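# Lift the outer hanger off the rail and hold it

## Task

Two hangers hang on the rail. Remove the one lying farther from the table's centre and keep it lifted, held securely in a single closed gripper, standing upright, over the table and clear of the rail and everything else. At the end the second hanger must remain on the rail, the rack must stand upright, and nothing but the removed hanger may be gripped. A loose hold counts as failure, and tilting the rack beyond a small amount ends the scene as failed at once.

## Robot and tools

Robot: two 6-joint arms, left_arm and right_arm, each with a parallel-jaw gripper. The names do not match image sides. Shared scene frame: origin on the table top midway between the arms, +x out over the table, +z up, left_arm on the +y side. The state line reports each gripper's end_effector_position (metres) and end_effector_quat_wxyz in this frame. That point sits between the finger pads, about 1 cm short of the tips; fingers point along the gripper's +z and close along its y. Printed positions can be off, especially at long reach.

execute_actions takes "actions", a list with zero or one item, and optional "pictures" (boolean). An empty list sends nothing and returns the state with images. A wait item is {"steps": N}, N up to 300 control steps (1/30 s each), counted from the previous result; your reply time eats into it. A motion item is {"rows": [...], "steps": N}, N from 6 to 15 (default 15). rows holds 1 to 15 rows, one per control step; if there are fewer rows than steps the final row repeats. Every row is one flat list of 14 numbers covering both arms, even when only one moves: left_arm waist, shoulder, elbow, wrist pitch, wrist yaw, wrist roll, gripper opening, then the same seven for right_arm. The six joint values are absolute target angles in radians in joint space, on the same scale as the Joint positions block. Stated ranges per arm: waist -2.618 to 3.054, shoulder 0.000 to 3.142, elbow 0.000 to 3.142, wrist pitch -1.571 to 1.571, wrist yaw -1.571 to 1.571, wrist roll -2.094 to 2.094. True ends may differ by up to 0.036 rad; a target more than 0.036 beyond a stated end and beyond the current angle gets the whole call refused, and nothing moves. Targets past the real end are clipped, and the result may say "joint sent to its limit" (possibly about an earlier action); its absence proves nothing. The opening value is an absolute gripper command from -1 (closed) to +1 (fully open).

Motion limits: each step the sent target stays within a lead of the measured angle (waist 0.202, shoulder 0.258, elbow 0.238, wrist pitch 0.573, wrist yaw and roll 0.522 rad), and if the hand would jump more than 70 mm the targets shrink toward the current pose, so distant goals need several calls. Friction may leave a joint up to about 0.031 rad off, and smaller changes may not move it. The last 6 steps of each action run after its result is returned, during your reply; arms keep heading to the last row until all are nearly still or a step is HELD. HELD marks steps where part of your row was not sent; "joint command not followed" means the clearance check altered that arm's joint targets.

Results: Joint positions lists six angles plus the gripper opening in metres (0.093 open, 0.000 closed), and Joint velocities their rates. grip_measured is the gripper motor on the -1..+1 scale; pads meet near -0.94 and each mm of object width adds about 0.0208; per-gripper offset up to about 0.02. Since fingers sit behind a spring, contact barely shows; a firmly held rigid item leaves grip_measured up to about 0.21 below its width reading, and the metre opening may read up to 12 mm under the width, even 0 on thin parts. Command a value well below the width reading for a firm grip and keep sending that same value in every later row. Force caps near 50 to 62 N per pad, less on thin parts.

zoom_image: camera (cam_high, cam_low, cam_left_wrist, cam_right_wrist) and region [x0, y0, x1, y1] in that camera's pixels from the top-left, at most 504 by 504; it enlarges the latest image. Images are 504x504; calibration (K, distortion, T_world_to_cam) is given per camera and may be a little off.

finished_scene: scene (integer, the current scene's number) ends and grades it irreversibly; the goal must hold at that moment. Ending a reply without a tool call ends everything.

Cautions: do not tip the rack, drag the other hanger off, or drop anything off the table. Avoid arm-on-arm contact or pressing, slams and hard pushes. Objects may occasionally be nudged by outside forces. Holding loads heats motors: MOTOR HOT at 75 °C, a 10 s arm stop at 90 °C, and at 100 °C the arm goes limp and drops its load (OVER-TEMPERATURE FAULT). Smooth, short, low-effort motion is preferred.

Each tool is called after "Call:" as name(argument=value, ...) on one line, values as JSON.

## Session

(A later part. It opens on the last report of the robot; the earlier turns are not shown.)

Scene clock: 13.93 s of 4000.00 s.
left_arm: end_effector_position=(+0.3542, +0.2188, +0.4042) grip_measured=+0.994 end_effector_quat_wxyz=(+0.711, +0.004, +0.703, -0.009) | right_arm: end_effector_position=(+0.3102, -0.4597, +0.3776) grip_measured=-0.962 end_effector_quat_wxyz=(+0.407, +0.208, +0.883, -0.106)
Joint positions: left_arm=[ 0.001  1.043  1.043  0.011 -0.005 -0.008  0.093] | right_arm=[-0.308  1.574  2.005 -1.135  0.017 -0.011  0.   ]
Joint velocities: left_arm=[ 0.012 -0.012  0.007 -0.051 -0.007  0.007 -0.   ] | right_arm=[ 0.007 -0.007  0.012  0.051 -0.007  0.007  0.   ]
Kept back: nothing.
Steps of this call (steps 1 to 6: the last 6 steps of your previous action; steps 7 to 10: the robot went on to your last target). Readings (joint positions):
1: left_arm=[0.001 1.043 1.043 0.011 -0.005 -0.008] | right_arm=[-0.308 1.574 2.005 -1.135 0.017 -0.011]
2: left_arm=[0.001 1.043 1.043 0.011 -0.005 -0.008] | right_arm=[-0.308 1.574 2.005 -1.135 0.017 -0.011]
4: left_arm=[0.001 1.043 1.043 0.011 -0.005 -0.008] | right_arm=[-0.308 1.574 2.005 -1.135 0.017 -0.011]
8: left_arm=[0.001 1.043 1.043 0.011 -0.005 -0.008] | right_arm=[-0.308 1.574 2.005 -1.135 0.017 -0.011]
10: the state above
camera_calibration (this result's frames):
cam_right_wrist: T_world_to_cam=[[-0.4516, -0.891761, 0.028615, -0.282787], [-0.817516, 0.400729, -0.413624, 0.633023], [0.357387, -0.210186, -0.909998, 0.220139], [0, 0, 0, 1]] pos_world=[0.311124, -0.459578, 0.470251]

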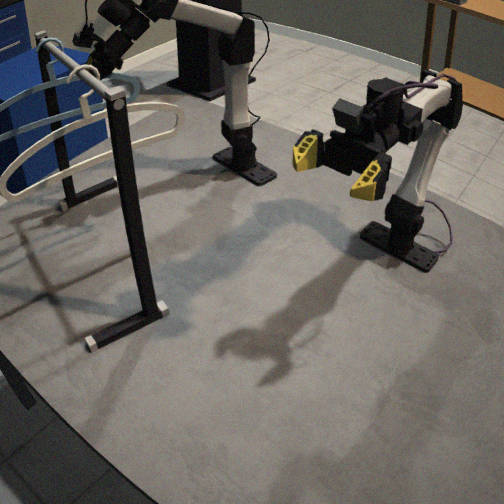

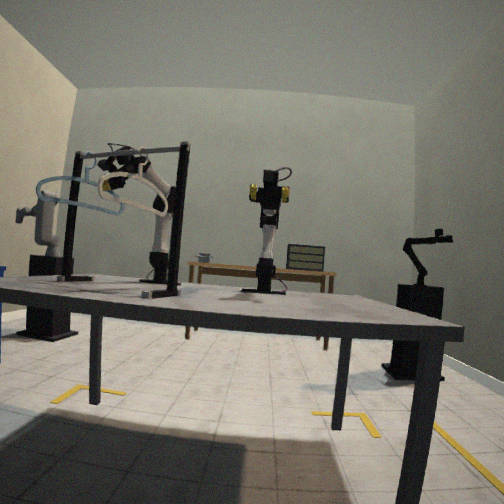

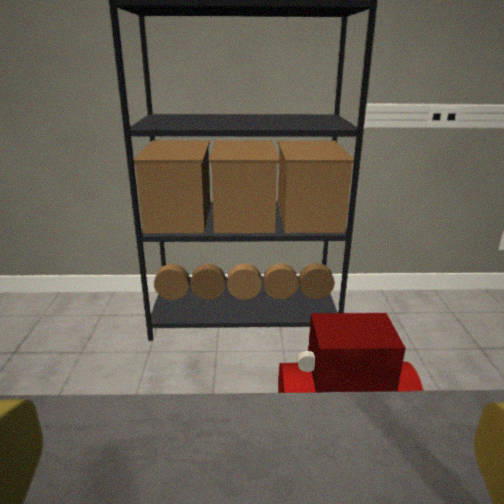

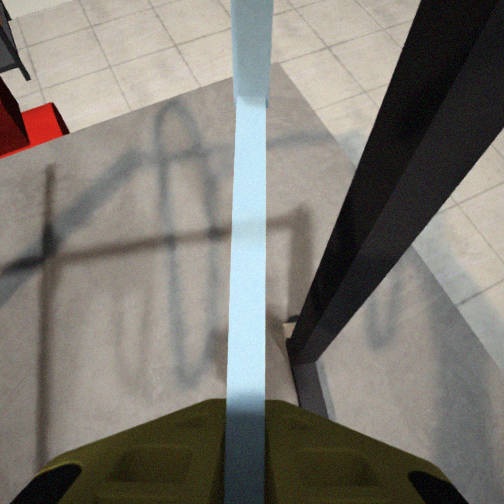

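Call:
execute_actions(actions=[{"rows":[[0.001,1.043,1.043,0.011,-0.005,-0.008,1,-0.31,1.593,2.02,-1.165,0.014,-0.012,-1],[0.001,1.043,1.043,0.011,-0.005,-0.008,1,-0.31,1.597,2.035,-1.176,0.014,-0.012,-1],[0.001,1.043,1.043,0.011,-0.005,-0.008,1,-0.31,1.60,2.05,-1.187,0.014,-0.012,-1],[0.001,1.043,1.043,0.011,-0.005,-0.008,1,-0.31,1.604,2.065,-1.198,0.014,-0.012,-1],[0.001,1.043,1.043,0.011,-0.005,-0.008,1,-0.31,1.608,2.08,-1.209,0.014,-0.012,-1],[0.001,1.043,1.043,0.011,-0.005,-0.008,1,-0.31,1.611,2.095,-1.22,0.014,-0.012,-1],[0.001,1.043,1.043,0.011,-0.005,-0.008,1,-0.31,1.615,2.11,-1.231,0.014,-0.012,-1],[0.001,1.043,1.043,0.011,-0.005,-0.008,1,-0.31,1.619,2.125,-1.242,0.014,-0.012,-1],[0.001,1.043,1.043,0.011,-0.005,-0.008,1,-0.31,1.622,2.14,-1.253,0.014,-0.012,-1],[0.001,1.043,1.043,0.011,-0.005,-0.008,1,-0.31,1.626,2.155,-1.264,0.014,-0.012,-1],[0.001,1.043,1.043,0.011,-0.005,-0.008,1,-0.31,1.63,2.17,-1.273,0.014,-0.012,-1],[0.001,1.043,1.043,0.011,-0.005,-0.008,1,-0.31,1.63,2.18,-1.28,0.014,-0.012,-1]]}])

Call:
execute_actions(actions=[{"steps":14}], pictures=true)

Call:
zoom_image(camera="cam_high", region=[0, 0, 120, 120])

Call:
zoom_image(camera="cam_low", region=[50, 130, 140, 200])

Scene clock: 15.13 s of 4000.00 s.
left_arm: end_effector_position=(+0.3542, +0.2188, +0.4042) grip_measured=+0.994 end_effector_quat_wxyz=(+0.711, +0.004, +0.703, -0.009) | right_arm: end_effector_position=(+0.3059, -0.4575, +0.3846) grip_measured=-0.962 end_effector_quat_wxyz=(+0.398, +0.209, +0.887, -0.104)
Joint positions: left_arm=[ 0.001  1.043  1.043  0.011 -0.005 -0.008  0.093] | right_arm=[-0.308  1.602  2.088 -1.21   0.017 -0.011  0.   ]
Joint velocities: left_arm=[-0.002 -0.017 -0.007  0.022  0.007  0.051 -0.   ] | right_arm=[ 0.002  0.11   0.408 -0.3    0.007 -0.007  0.   ]
Steps of this call (steps 1 to 15: the robot went on to your last target; steps 16 to 27: nothing new was sent; steps 28 to 36: the first 9 steps of this action). Readings (joint positions):
28: left_arm=[0.001 1.043 1.043 0.011 -0.005 -0.008] | right_arm=[-0.308 1.574 2.005 -1.135 0.017 -0.011]
29: left_arm=[0.001 1.043 1.043 0.011 -0.005 -0.008] | right_arm=[-0.308 1.574 2.005 -1.135 0.017 -0.011]
31: left_arm=[0.001 1.043 1.043 0.011 -0.005 -0.008] | right_arm=[-0.308 1.580 2.021 -1.150 0.017 -0.011]
35: left_arm=[0.001 1.043 1.043 0.011 -0.005 -0.008] | right_arm=[-0.308 1.597 2.074 -1.198 0.017 -0.011]
36: the state above

Scene clock: 15.60 s of 4000.00 s.
left_arm: end_effector_position=(+0.3542, +0.2188, +0.4042) grip_measured=+0.994 end_effector_quat_wxyz=(+0.711, +0.004, +0.703, -0.009) | right_arm: end_effector_position=(+0.2981, -0.4536, +0.3929) grip_measured=-0.962 end_effector_quat_wxyz=(+0.393, +0.209, +0.890, -0.103)
Joint positions: left_arm=[ 0.001  1.043  1.043  0.011 -0.005 -0.008  0.093] | right_arm=[-0.308  1.613  2.156 -1.278  0.017 -0.011  0.   ]
Joint velocities: left_arm=[ 0.007 -0.002 -0.007  0.051  0.007 -0.007 -0.001] | right_arm=[-0.007  0.002  0.007 -0.095 -0.007  0.007  0.   ]
Kept back: nothing.
Steps of this call (steps 1 to 6: the last 6 steps of your previous action; steps 7 to 14: the robot went on to your last target). Readings (joint positions):
1: left_arm=[0.001 1.043 1.043 0.011 -0.005 -0.008] | right_arm=[-0.308 1.606 2.103 -1.221 0.017 -0.011]
2: left_arm=[0.001 1.043 1.043 0.011 -0.005 -0.008] | right_arm=[-0.308 1.609 2.118 -1.232 0.017 -0.011]
4: left_arm=[0.001 1.043 1.043 0.011 -0.005 -0.008] | right_arm=[-0.308 1.613 2.143 -1.248 0.017 -0.011]
8: left_arm=[0.001 1.043 1.043 0.011 -0.005 -0.008] | right_arm=[-0.308 1.613 2.156 -1.264 0.017 -0.011]
14: the state above
camera_calibration (this result's frames):
cam_right_wrist: T_world_to_cam=[[-0.450808, -0.892158, 0.0287289, -0.283742], [-0.828551, 0.40626, -0.3853, 0.621714], [0.332077, -0.1975, -0.922344, 0.25783], [0, 0, 0, 1]] pos_world=[0.301589, -0.454799, 0.485506]

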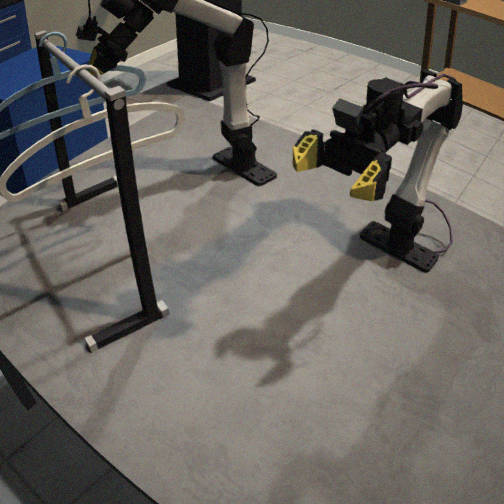

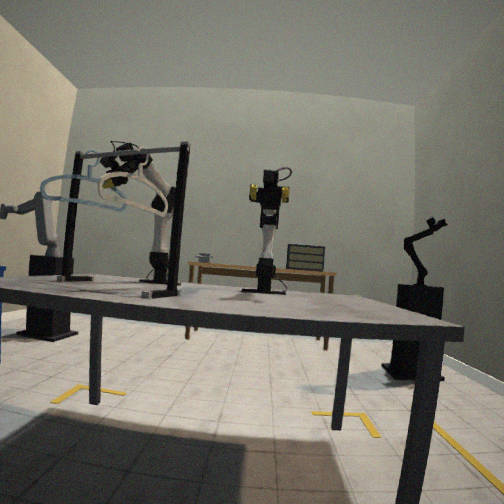

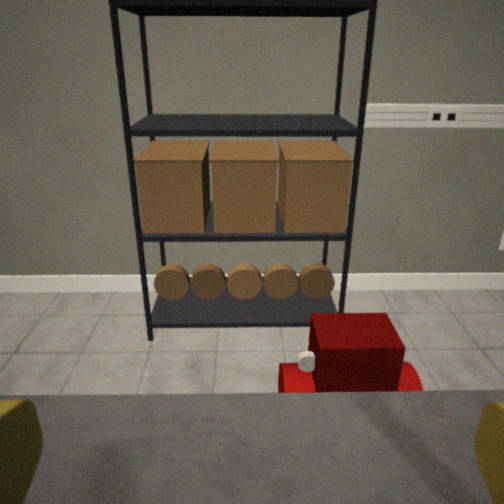

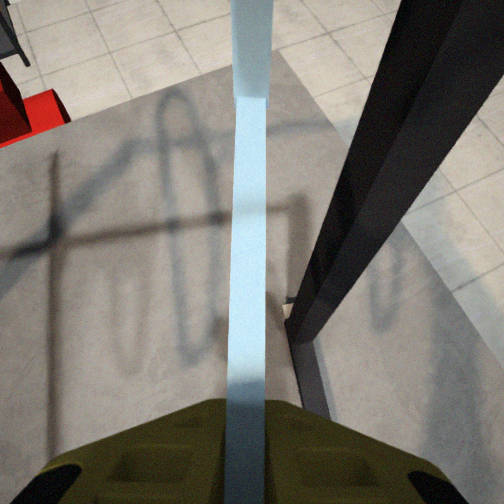

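Region (0, 0, 120, 120) of cam_high's 504x504 image, scaled by 4.200, with more detail than that image has.

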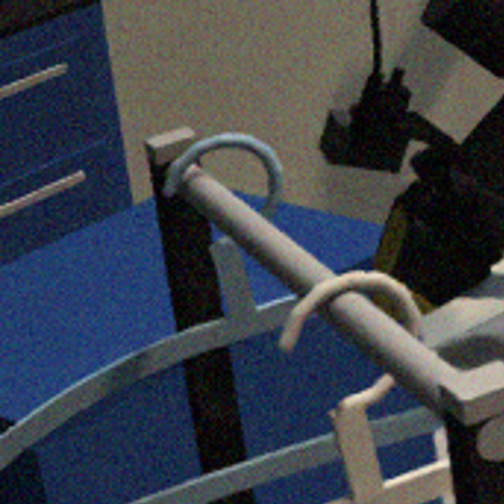

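Region (50, 130, 140, 200) of cam_low's 504x504 image, scaled by 5.600, with more detail than that image has.

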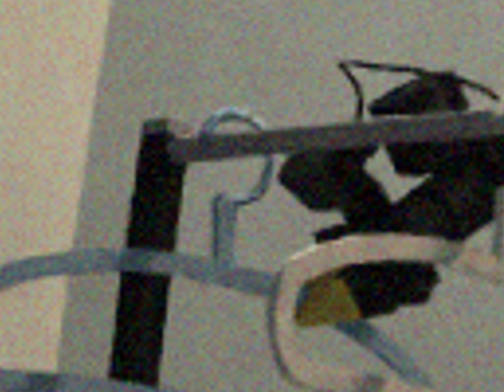

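Call:
execute_actions(actions=[{"rows":[[0.001,1.043,1.043,0.011,-0.005,-0.008,1,-0.31,1.63,2.19,-1.28,0.014,-0.012,-1],[0.001,1.043,1.043,0.011,-0.005,-0.008,1,-0.31,1.63,2.2,-1.28,0.014,-0.012,-1],[0.001,1.043,1.043,0.011,-0.005,-0.008,1,-0.31,1.63,2.21,-1.28,0.014,-0.012,-1],[0.001,1.043,1.043,0.011,-0.005,-0.008,1,-0.31,1.63,2.22,-1.28,0.014,-0.012,-1]]}])

Call:
execute_actions(actions=[{"steps":10}], pictures=true)

Call:
zoom_image(camera="cam_high", region=[0, 0, 120, 120])

Call:
zoom_image(camera="cam_low", region=[50, 130, 140, 200])

Scene clock: 16.43 s of 4000.00 s.
left_arm: end_effector_position=(+0.3542, +0.2188, +0.4042) grip_measured=+0.994 end_effector_quat_wxyz=(+0.711, +0.004, +0.703, -0.009) | right_arm: end_effector_position=(+0.2975, -0.4533, +0.4036) grip_measured=-0.962 end_effector_quat_wxyz=(+0.404, +0.208, +0.884, -0.106)
Joint positions: left_arm=[ 0.001  1.043  1.043  0.011 -0.005 -0.008  0.093] | right_arm=[-0.308  1.618  2.196 -1.287  0.017 -0.011  0.   ]
Joint velocities: left_arm=[ 0.002 -0.007  0.012 -0.022 -0.051 -0.022  0.001] | right_arm=[0.007 0.017 0.017 0.066 0.022 0.081 0.   ]
Steps of this call (steps 1 to 16: the robot went on to your last target; steps 17 to 25: the first 9 steps of this action). Readings (joint positions):
17: left_arm=[0.001 1.043 1.043 0.011 -0.005 -0.008] | right_arm=[-0.308 1.613 2.156 -1.281 0.017 -0.011]
18: left_arm=[0.001 1.043 1.043 0.011 -0.005 -0.008] | right_arm=[-0.308 1.613 2.160 -1.283 0.017 -0.011]
20: left_arm=[0.001 1.043 1.043 0.011 -0.005 -0.008] | right_arm=[-0.308 1.617 2.175 -1.287 0.017 -0.011]
24: left_arm=[0.001 1.043 1.043 0.011 -0.005 -0.008] | right_arm=[-0.308 1.618 2.196 -1.287 0.017 -0.011]
25: the state above

Scene clock: 16.77 s of 4000.00 s.
left_arm: end_effector_position=(+0.3542, +0.2188, +0.4042) grip_measured=+0.994 end_effector_quat_wxyz=(+0.711, +0.004, +0.703, -0.009) | right_arm: end_effector_position=(+0.2975, -0.4533, +0.4036) grip_measured=-0.962 end_effector_quat_wxyz=(+0.404, +0.208, +0.884, -0.106)
Joint positions: left_arm=[ 0.001  1.043  1.043  0.011 -0.005 -0.008  0.093] | right_arm=[-0.308  1.618  2.196 -1.287  0.017 -0.011  0.   ]
Joint velocities: left_arm=[-0.012 -0.002 -0.012 -0.051 -0.022  0.037  0.001] | right_arm=[ 0.002  0.002 -0.022 -0.022 -0.066  0.007  0.   ]
Kept back: nothing.
Steps of this call (steps 1 to 6: the last 6 steps of your previous action; steps 7 to 10: the robot went on to your last target). Readings (joint positions):
1: left_arm=[0.001 1.043 1.043 0.011 -0.005 -0.008] | right_arm=[-0.308 1.618 2.196 -1.287 0.017 -0.011]
2: left_arm=[0.001 1.043 1.043 0.011 -0.005 -0.008] | right_arm=[-0.308 1.618 2.196 -1.287 0.017 -0.011]
4: left_arm=[0.001 1.043 1.043 0.011 -0.005 -0.008] | right_arm=[-0.308 1.618 2.196 -1.287 0.017 -0.011]
8: left_arm=[0.001 1.043 1.043 0.011 -0.005 -0.008] | right_arm=[-0.308 1.618 2.196 -1.287 0.017 -0.011]
10: the state above
camera_calibration (this result's frames):
cam_right_wrist: T_world_to_cam=[[-0.451473, -0.891825, 0.0286352, -0.283666], [-0.819339, 0.401643, -0.409104, 0.629962], [0.353348, -0.208161, -0.912038, 0.252707], [0, 0, 0, 1]] pos_world=[0.298791, -0.453397, 0.496321]

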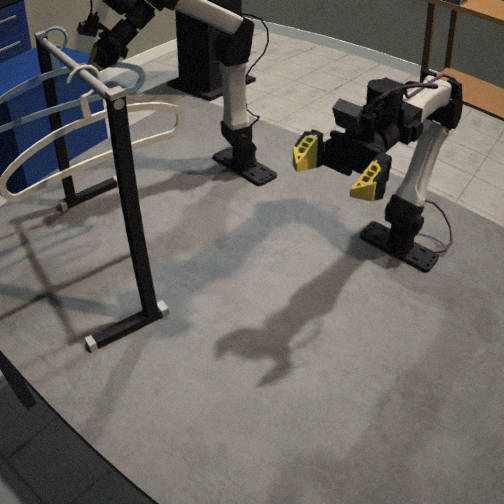

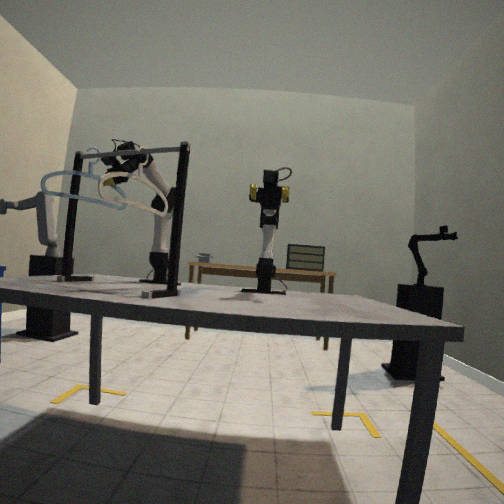

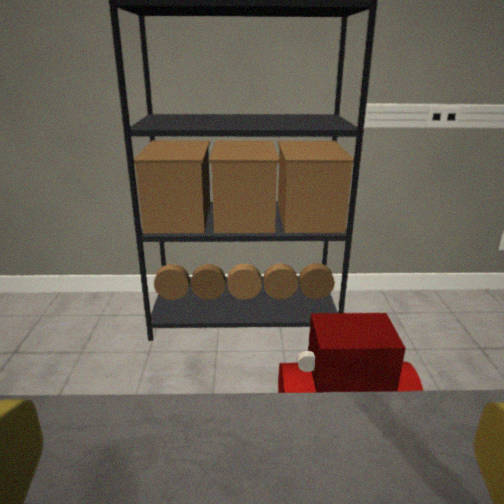

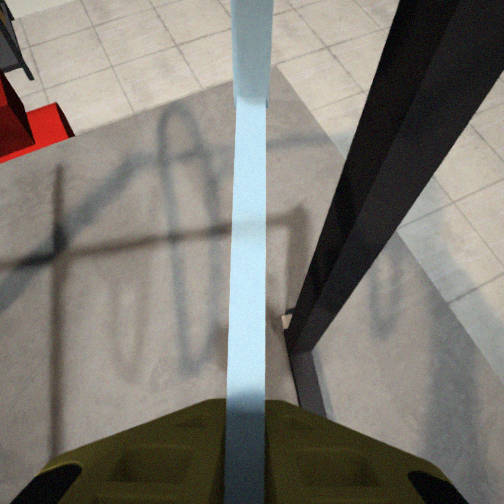

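Region (0, 0, 120, 120) of cam_high's 504x504 image, scaled by 4.200, with more detail than that image has.

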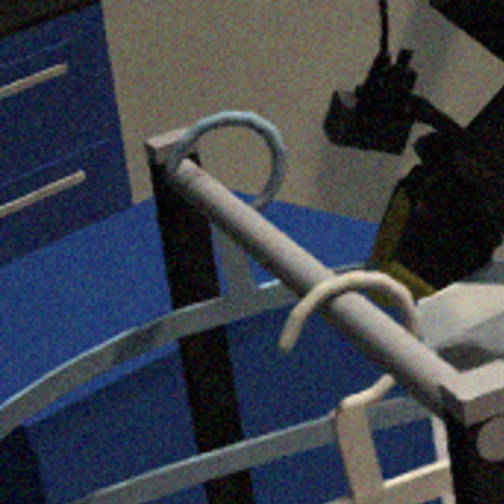

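Region (50, 130, 140, 200) of cam_low's 504x504 image, scaled by 5.600, with more detail than that image has.

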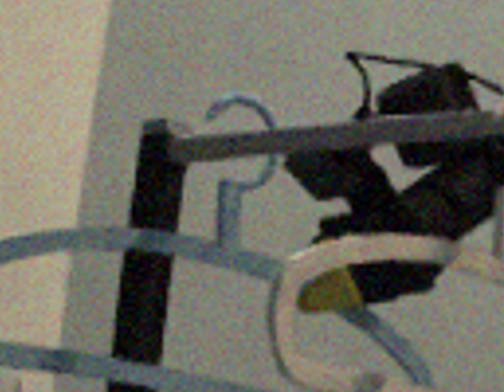

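Call:
execute_actions(actions=[{"rows":[[0.001,1.043,1.043,0.011,-0.005,-0.008,1,-0.31,1.60,2.21,-1.28,0.014,-0.012,-1],[0.001,1.043,1.043,0.011,-0.005,-0.008,1,-0.31,1.585,2.2,-1.28,0.014,-0.012,-1],[0.001,1.043,1.043,0.011,-0.005,-0.008,1,-0.31,1.57,2.19,-1.28,0.014,-0.012,-1],[0.001,1.043,1.043,0.011,-0.005,-0.008,1,-0.31,1.555,2.175,-1.28,0.014,-0.012,-1],[0.001,1.043,1.043,0.011,-0.005,-0.008,1,-0.31,1.54,2.16,-1.28,0.014,-0.012,-1],[0.001,1.043,1.043,0.011,-0.005,-0.008,1,-0.31,1.525,2.145,-1.28,0.014,-0.012,-1],[0.001,1.043,1.043,0.011,-0.005,-0.008,1,-0.31,1.51,2.13,-1.28,0.014,-0.012,-1],[0.001,1.043,1.043,0.011,-0.005,-0.008,1,-0.31,1.495,2.115,-1.28,0.014,-0.012,-1],[0.001,1.043,1.043,0.011,-0.005,-0.008,1,-0.31,1.48,2.10,-1.28,0.014,-0.012,-1],[0.001,1.043,1.043,0.011,-0.005,-0.008,1,-0.31,1.465,2.085,-1.28,0.014,-0.012,-1],[0.001,1.043,1.043,0.011,-0.005,-0.008,1,-0.31,1.45,2.07,-1.28,0.014,-0.012,-1],[0.001,1.043,1.043,0.011,-0.005,-0.008,1,-0.31,1.435,2.055,-1.28,0.014,-0.012,-1],[0.001,1.043,1.043,0.011,-0.005,-0.008,1,-0.31,1.42,2.04,-1.28,0.014,-0.012,-1]]}])

Call:
execute_actions(actions=[{"steps":12}], pictures=true)

Call:
zoom_image(camera="cam_high", region=[0, 0, 200, 200])

Scene clock: 18.27 s of 4000.00 s.
left_arm: end_effector_position=(+0.3542, +0.2188, +0.4042) grip_measured=+0.994 end_effector_quat_wxyz=(+0.711, +0.004, +0.703, -0.009) | right_arm: end_effector_position=(+0.2752, -0.4421, +0.4173) grip_measured=-0.962 end_effector_quat_wxyz=(+0.421, +0.206, +0.876, -0.110)
Joint positions: left_arm=[ 0.001  1.043  1.043  0.011 -0.005 -0.008  0.093] | right_arm=[-0.308  1.528  2.145 -1.287  0.017 -0.011  0.   ]
Joint velocities: left_arm=[-0.007 -0.017 -0.017  0.066  0.037 -0.051 -0.001] | right_arm=[ 0.002 -0.564 -0.379 -0.11   0.066 -0.037  0.   ]
Steps of this call (steps 1 to 15: the robot went on to your last target; steps 16 to 36: nothing new was sent; steps 37 to 45: the first 9 steps of this action). Readings (joint positions):
37: left_arm=[0.001 1.043 1.043 0.011 -0.005 -0.008] | right_arm=[-0.308 1.618 2.196 -1.287 0.017 -0.011]
38: left_arm=[0.001 1.043 1.043 0.011 -0.005 -0.008] | right_arm=[-0.308 1.617 2.196 -1.287 0.017 -0.011]
40: left_arm=[0.001 1.043 1.043 0.011 -0.005 -0.008] | right_arm=[-0.308 1.609 2.196 -1.287 0.017 -0.011]
44: left_arm=[0.001 1.043 1.043 0.011 -0.005 -0.008] | right_arm=[-0.308 1.547 2.157 -1.287 0.017 -0.011]
45: the state above

Scene clock: 18.67 s of 4000.00 s.
left_arm: end_effector_position=(+0.3542, +0.2188, +0.4042) grip_measured=+0.994 end_effector_quat_wxyz=(+0.711, +0.004, +0.703, -0.009) | right_arm: end_effector_position=(+0.2501, -0.4295, +0.4211) grip_measured=-0.962 end_effector_quat_wxyz=(+0.428, +0.206, +0.873, -0.111)
Joint positions: left_arm=[ 0.001  1.043  1.043  0.011 -0.005 -0.008  0.093] | right_arm=[-0.308  1.428  2.064 -1.291  0.017 -0.011  0.   ]
Joint velocities: left_arm=[-0.002  0.007 -0.002 -0.037 -0.007  0.007 -0.001] | right_arm=[ 0.002  0.007 -0.046  0.007  0.037 -0.051  0.   ]
Kept back: nothing.
Steps of this call (steps 1 to 6: the last 6 steps of your previous action; steps 7 to 12: the robot went on to your last target). Readings (joint positions):
1: left_arm=[0.001 1.043 1.043 0.011 -0.005 -0.008] | right_arm=[-0.308 1.509 2.132 -1.287 0.017 -0.011]
2: left_arm=[0.001 1.043 1.043 0.011 -0.005 -0.008] | right_arm=[-0.308 1.491 2.119 -1.287 0.017 -0.011]
4: left_arm=[0.001 1.043 1.043 0.011 -0.005 -0.008] | right_arm=[-0.308 1.456 2.091 -1.288 0.017 -0.011]
8: left_arm=[0.001 1.043 1.043 0.011 -0.005 -0.008] | right_arm=[-0.308 1.428 2.071 -1.291 0.017 -0.011]
12: the state above
camera_calibration (this result's frames):
cam_right_wrist: T_world_to_cam=[[-0.452845, -0.891138, 0.0283794, -0.283632], [-0.798497, 0.391196, -0.457568, 0.599504], [0.396654, -0.229868, -0.888722, 0.260319], [0, 0, 0, 1]] pos_world=[0.247005, -0.427439, 0.513714]

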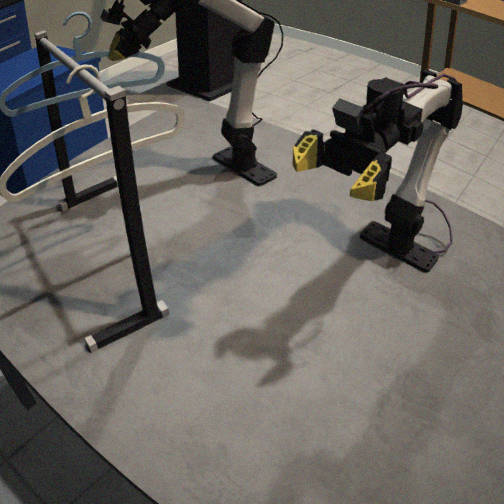

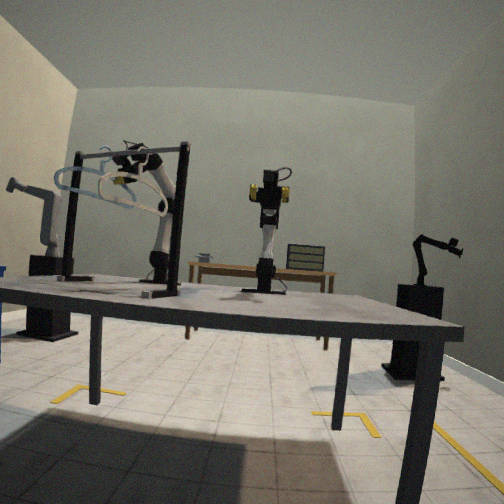

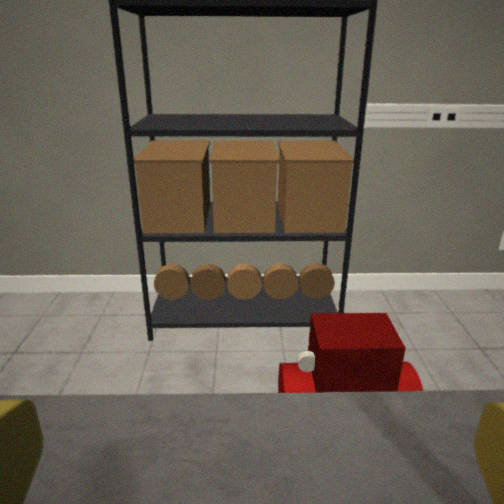

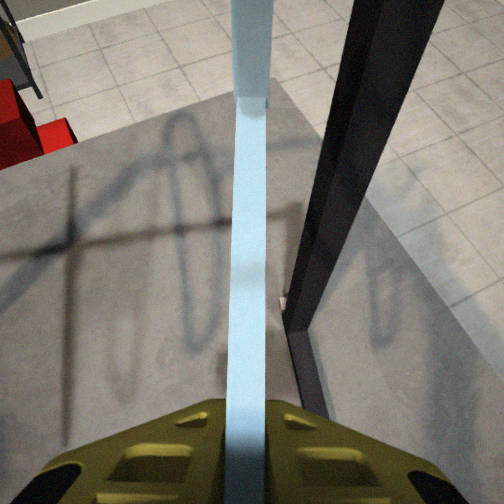

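Region (0, 0, 200, 200) of cam_high's 504x504 image, scaled by 2.520, with more detail than that image has.

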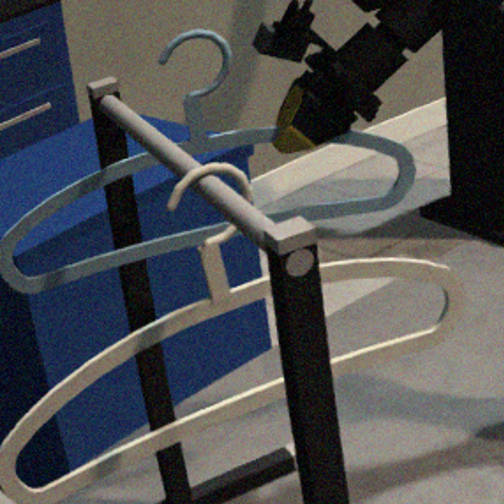

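Call:
execute_actions(actions=[{"rows":[[0.001,1.043,1.043,0.011,-0.005,-0.008,1,-0.30,1.39,2.0,-1.30,0.014,-0.012,-1],[0.001,1.043,1.043,0.011,-0.005,-0.008,1,-0.29,1.355,1.965,-1.32,0.014,-0.012,-1],[0.001,1.043,1.043,0.011,-0.005,-0.008,1,-0.28,1.32,1.93,-1.33,0.014,-0.012,-1],[0.001,1.043,1.043,0.011,-0.005,-0.008,1,-0.27,1.285,1.9,-1.34,0.014,-0.012,-1],[0.001,1.043,1.043,0.011,-0.005,-0.008,1,-0.26,1.25,1.87,-1.345,0.014,-0.012,-1],[0.001,1.043,1.043,0.011,-0.005,-0.008,1,-0.25,1.215,1.84,-1.35,0.014,-0.012,-1],[0.001,1.043,1.043,0.011,-0.005,-0.008,1,-0.24,1.18,1.81,-1.355,0.014,-0.012,-1],[0.001,1.043,1.043,0.011,-0.005,-0.008,1,-0.23,1.145,1.78,-1.36,0.014,-0.012,-1],[0.001,1.043,1.043,0.011,-0.005,-0.008,1,-0.22,1.11,1.75,-1.365,0.014,-0.012,-1],[0.001,1.043,1.043,0.011,-0.005,-0.008,1,-0.21,1.075,1.72,-1.37,0.014,-0.012,-1],[0.001,1.043,1.043,0.011,-0.005,-0.008,1,-0.2,1.04,1.695,-1.38,0.014,-0.012,-1],[0.001,1.043,1.043,0.011,-0.005,-0.008,1,-0.2,1.005,1.67,-1.39,0.014,-0.012,-1],[0.001,1.043,1.043,0.011,-0.005,-0.008,1,-0.2,0.97,1.645,-1.4,0.014,-0.012,-1],[0.001,1.043,1.043,0.011,-0.005,-0.008,1,-0.2,0.935,1.62,-1.405,0.014,-0.012,-1],[0.001,1.043,1.043,0.011,-0.005,-0.008,1,-0.2,0.9,1.6,-1.41,0.014,-0.012,-1]]}])

Call:
execute_actions(actions=[{"steps":18}], pictures=true)

Call:
zoom_image(camera="cam_high", region=[0, 0, 300, 200])

Scene clock: 19.60 s of 4000.00 s.
left_arm: end_effector_position=(+0.3542, +0.2188, +0.4042) grip_measured=+0.994 end_effector_quat_wxyz=(+0.711, +0.004, +0.703, -0.009) | right_arm: end_effector_position=(+0.1998, -0.3844, +0.3880) grip_measured=-0.962 end_effector_quat_wxyz=(+0.398, +0.180, +0.895, -0.090)
Joint positions: left_arm=[ 0.001  1.043  1.043  0.011 -0.005 -0.008  0.093] | right_arm=[-0.243  1.2    1.812 -1.341  0.016 -0.011  0.   ]
Joint velocities: left_arm=[-0.012 -0.002 -0.012 -0.007  0.007 -0.007 -0.001] | right_arm=[ 0.271 -1.145 -0.794 -0.198 -0.007 -0.022  0.   ]
Steps of this call (steps 1 to 19: the robot went on to your last target; steps 20 to 28: the first 9 steps of this action). Readings (joint positions):
20: left_arm=[0.001 1.043 1.043 0.011 -0.005 -0.008] | right_arm=[-0.308 1.424 2.055 -1.289 0.017 -0.011]
21: left_arm=[0.001 1.043 1.043 0.011 -0.005 -0.008] | right_arm=[-0.307 1.412 2.034 -1.287 0.017 -0.011]
23: left_arm=[0.001 1.043 1.043 0.011 -0.005 -0.008] | right_arm=[-0.294 1.370 1.969 -1.296 0.017 -0.011]
27: left_arm=[0.001 1.043 1.043 0.011 -0.005 -0.008] | right_arm=[-0.253 1.239 1.840 -1.334 0.017 -0.011]
28: the state above

Scene clock: 20.20 s of 4000.00 s.
left_arm: end_effector_position=(+0.3542, +0.2188, +0.4042) grip_measured=+0.994 end_effector_quat_wxyz=(+0.711, +0.004, +0.703, -0.009) | right_arm: end_effector_position=(+0.1234, -0.3450, +0.3723) grip_measured=-0.962 end_effector_quat_wxyz=(+0.416, +0.163, +0.891, -0.086)
Joint positions: left_arm=[ 0.001  1.043  1.043  0.011 -0.005 -0.008  0.093] | right_arm=[-0.209  0.898  1.623 -1.419  0.015 -0.011  0.   ]
Joint velocities: left_arm=[ 0.002  0.007  0.002 -0.022  0.037 -0.007 -0.   ] | right_arm=[-0.012 -0.012  0.002 -0.11  -0.037 -0.037  0.   ]
Kept back: nothing.
Steps of this call (steps 1 to 6: the last 6 steps of your previous action; steps 7 to 18: the robot went on to your last target). Readings (joint positions):
1: left_arm=[0.001 1.043 1.043 0.011 -0.005 -0.008] | right_arm=[-0.233 1.160 1.785 -1.347 0.016 -0.011]
2: left_arm=[0.001 1.043 1.043 0.011 -0.005 -0.008] | right_arm=[-0.223 1.120 1.760 -1.353 0.016 -0.011]
4: left_arm=[0.001 1.043 1.043 0.011 -0.005 -0.008] | right_arm=[-0.211 1.042 1.711 -1.367 0.015 -0.011]
8: left_arm=[0.001 1.043 1.043 0.011 -0.005 -0.008] | right_arm=[-0.209 0.917 1.638 -1.405 0.015 -0.011]
18: the state above
camera_calibration (this result's frames):
cam_right_wrist: T_world_to_cam=[[-0.359622, -0.932697, 0.0273548, -0.289783], [-0.849855, 0.315295, -0.422298, 0.409978], [0.385251, -0.175115, -0.906044, 0.313381], [0, 0, 0, 1]] pos_world=[0.12348, -0.344666, 0.464997]

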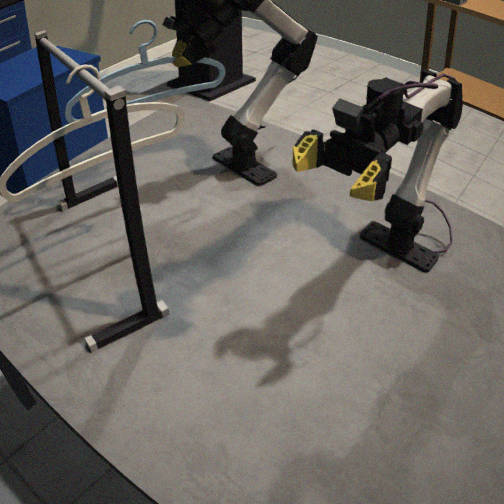

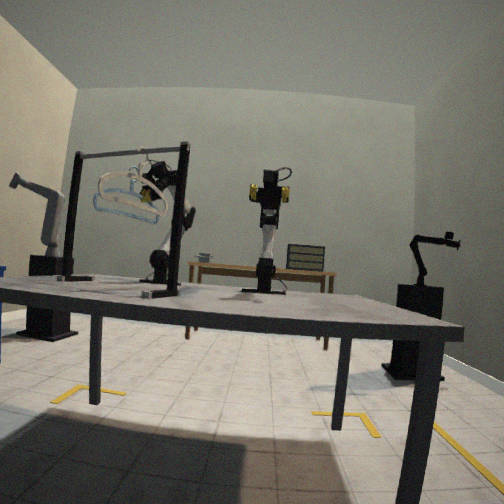

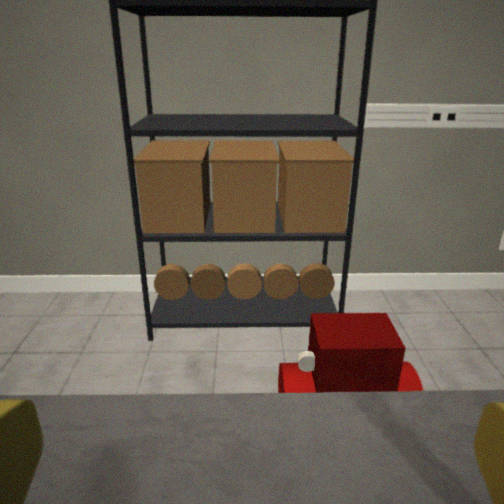

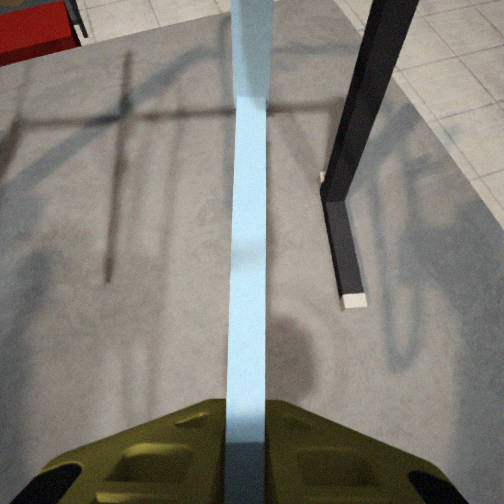

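Region (0, 0, 300, 200) of cam_high's 504x504 image, scaled by 1.680, with more detail than that image has.

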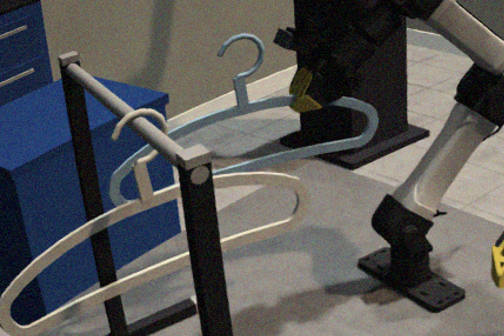

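Call:
execute_actions(actions=[{"rows":[[0.001,1.043,1.043,0.011,-0.005,-0.008,1,-0.2,0.87,1.585,-1.42,0.014,-0.012,-1],[0.001,1.043,1.043,0.011,-0.005,-0.008,1,-0.2,0.84,1.57,-1.435,0.014,-0.012,-1],[0.001,1.043,1.043,0.011,-0.005,-0.008,1,-0.2,0.81,1.555,-1.45,0.014,-0.012,-1],[0.001,1.043,1.043,0.011,-0.005,-0.008,1,-0.2,0.78,1.54,-1.465,0.014,-0.012,-1],[0.001,1.043,1.043,0.011,-0.005,-0.008,1,-0.2,0.75,1.52,-1.48,0.014,-0.012,-1],[0.001,1.043,1.043,0.011,-0.005,-0.008,1,-0.2,0.72,1.5,-1.49,0.014,-0.012,-1],[0.001,1.043,1.043,0.011,-0.005,-0.008,1,-0.2,0.7,1.48,-1.5,0.014,-0.012,-1]]}])

Call:
execute_actions(actions=[{"steps":15}], pictures=true)

Scene clock: 20.93 s of 4000.00 s.
left_arm: end_effector_position=(+0.3542, +0.2188, +0.4042) grip_measured=+0.994 end_effector_quat_wxyz=(+0.711, +0.004, +0.703, -0.009) | right_arm: end_effector_position=(+0.0802, -0.3285, +0.3491) grip_measured=-0.962 end_effector_quat_wxyz=(+0.415, +0.163, +0.891, -0.086)
Joint positions: left_arm=[ 0.001  1.043  1.043  0.011 -0.005 -0.008  0.093] | right_arm=[-0.209  0.725  1.511 -1.481  0.015 -0.011  0.   ]
Joint velocities: left_arm=[-0.017 -0.027 -0.002  0.022 -0.037  0.007 -0.001] | right_arm=[-0.012 -0.535 -0.085 -0.462  0.081  0.022  0.   ]
Steps of this call (steps 1 to 13: the robot went on to your last target; steps 14 to 22: the first 9 steps of this action). Readings (joint positions):
14: left_arm=[0.001 1.043 1.043 0.011 -0.005 -0.008] | right_arm=[-0.209 0.897 1.621 -1.419 0.015 -0.011]
15: left_arm=[0.001 1.043 1.043 0.011 -0.005 -0.008] | right_arm=[-0.209 0.892 1.613 -1.418 0.015 -0.011]
17: left_arm=[0.001 1.043 1.043 0.011 -0.005 -0.008] | right_arm=[-0.209 0.861 1.582 -1.423 0.015 -0.011]
21: left_arm=[0.001 1.043 1.043 0.011 -0.005 -0.008] | right_arm=[-0.209 0.747 1.516 -1.466 0.015 -0.011]
22: the state above

Scene clock: 21.43 s of 4000.00 s.
left_arm: end_effector_position=(+0.3542, +0.2188, +0.4042) grip_measured=+0.994 end_effector_quat_wxyz=(+0.711, +0.004, +0.703, -0.009) | right_arm: end_effector_position=(+0.0720, -0.3254, +0.3451) grip_measured=-0.962 end_effector_quat_wxyz=(+0.412, +0.163, +0.892, -0.085)
Joint positions: left_arm=[ 0.001  1.043  1.043  0.011 -0.005 -0.008  0.093] | right_arm=[-0.209  0.701  1.504 -1.505  0.015 -0.011  0.   ]
Joint velocities: left_arm=[-0.012 -0.027 -0.012  0.007 -0.051 -0.007  0.   ] | right_arm=[-0.007 -0.012 -0.007  0.051  0.037  0.022  0.   ]
Kept back: nothing.
Steps of this call (steps 1 to 6: the last 6 steps of your previous action; steps 7 to 15: the robot went on to your last target). Readings (joint positions):
1: left_arm=[0.001 1.043 1.043 0.011 -0.005 -0.008] | right_arm=[-0.209 0.711 1.510 -1.492 0.015 -0.011]
2: left_arm=[0.001 1.043 1.043 0.011 -0.005 -0.008] | right_arm=[-0.209 0.703 1.510 -1.498 0.015 -0.011]
4: left_arm=[0.001 1.043 1.043 0.011 -0.005 -0.008] | right_arm=[-0.209 0.701 1.510 -1.503 0.015 -0.011]
8: left_arm=[0.001 1.043 1.043 0.011 -0.005 -0.008] | right_arm=[-0.209 0.701 1.504 -1.504 0.015 -0.011]
15: the state above
camera_calibration (this result's frames):
cam_right_wrist: T_world_to_cam=[[-0.359417, -0.932775, 0.0273774, -0.28925], [-0.852988, 0.316492, -0.415023, 0.346682], [0.378458, -0.172519, -0.909399, 0.31451], [0, 0, 0, 1]] pos_world=[0.0727255, -0.325268, 0.437815]

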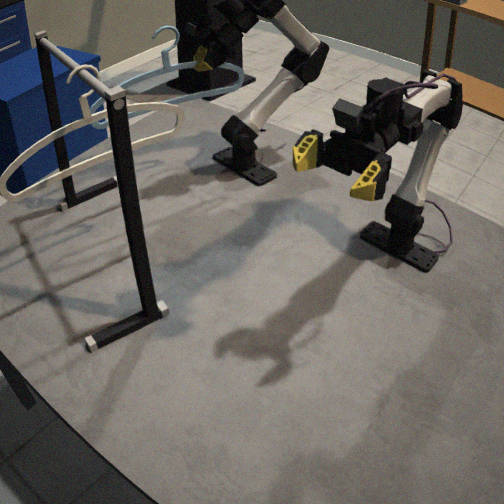

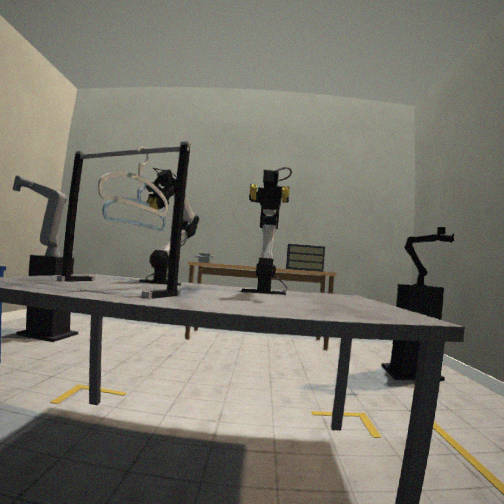

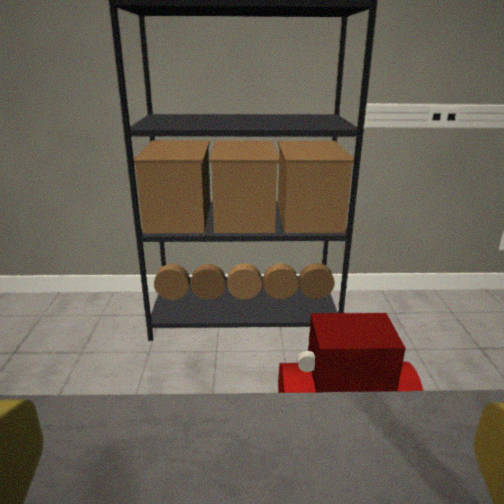

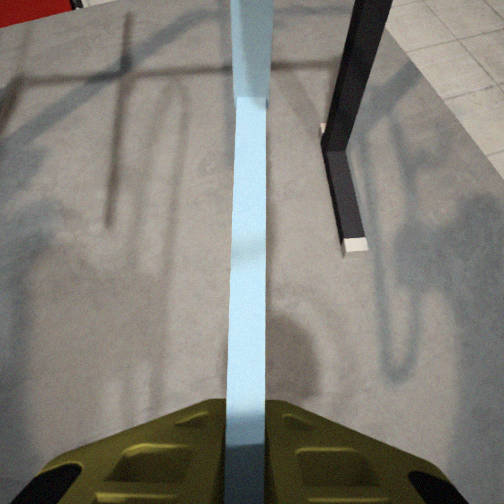

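Call:
finished_scene(scene=1)

The scene is finished: the task was done.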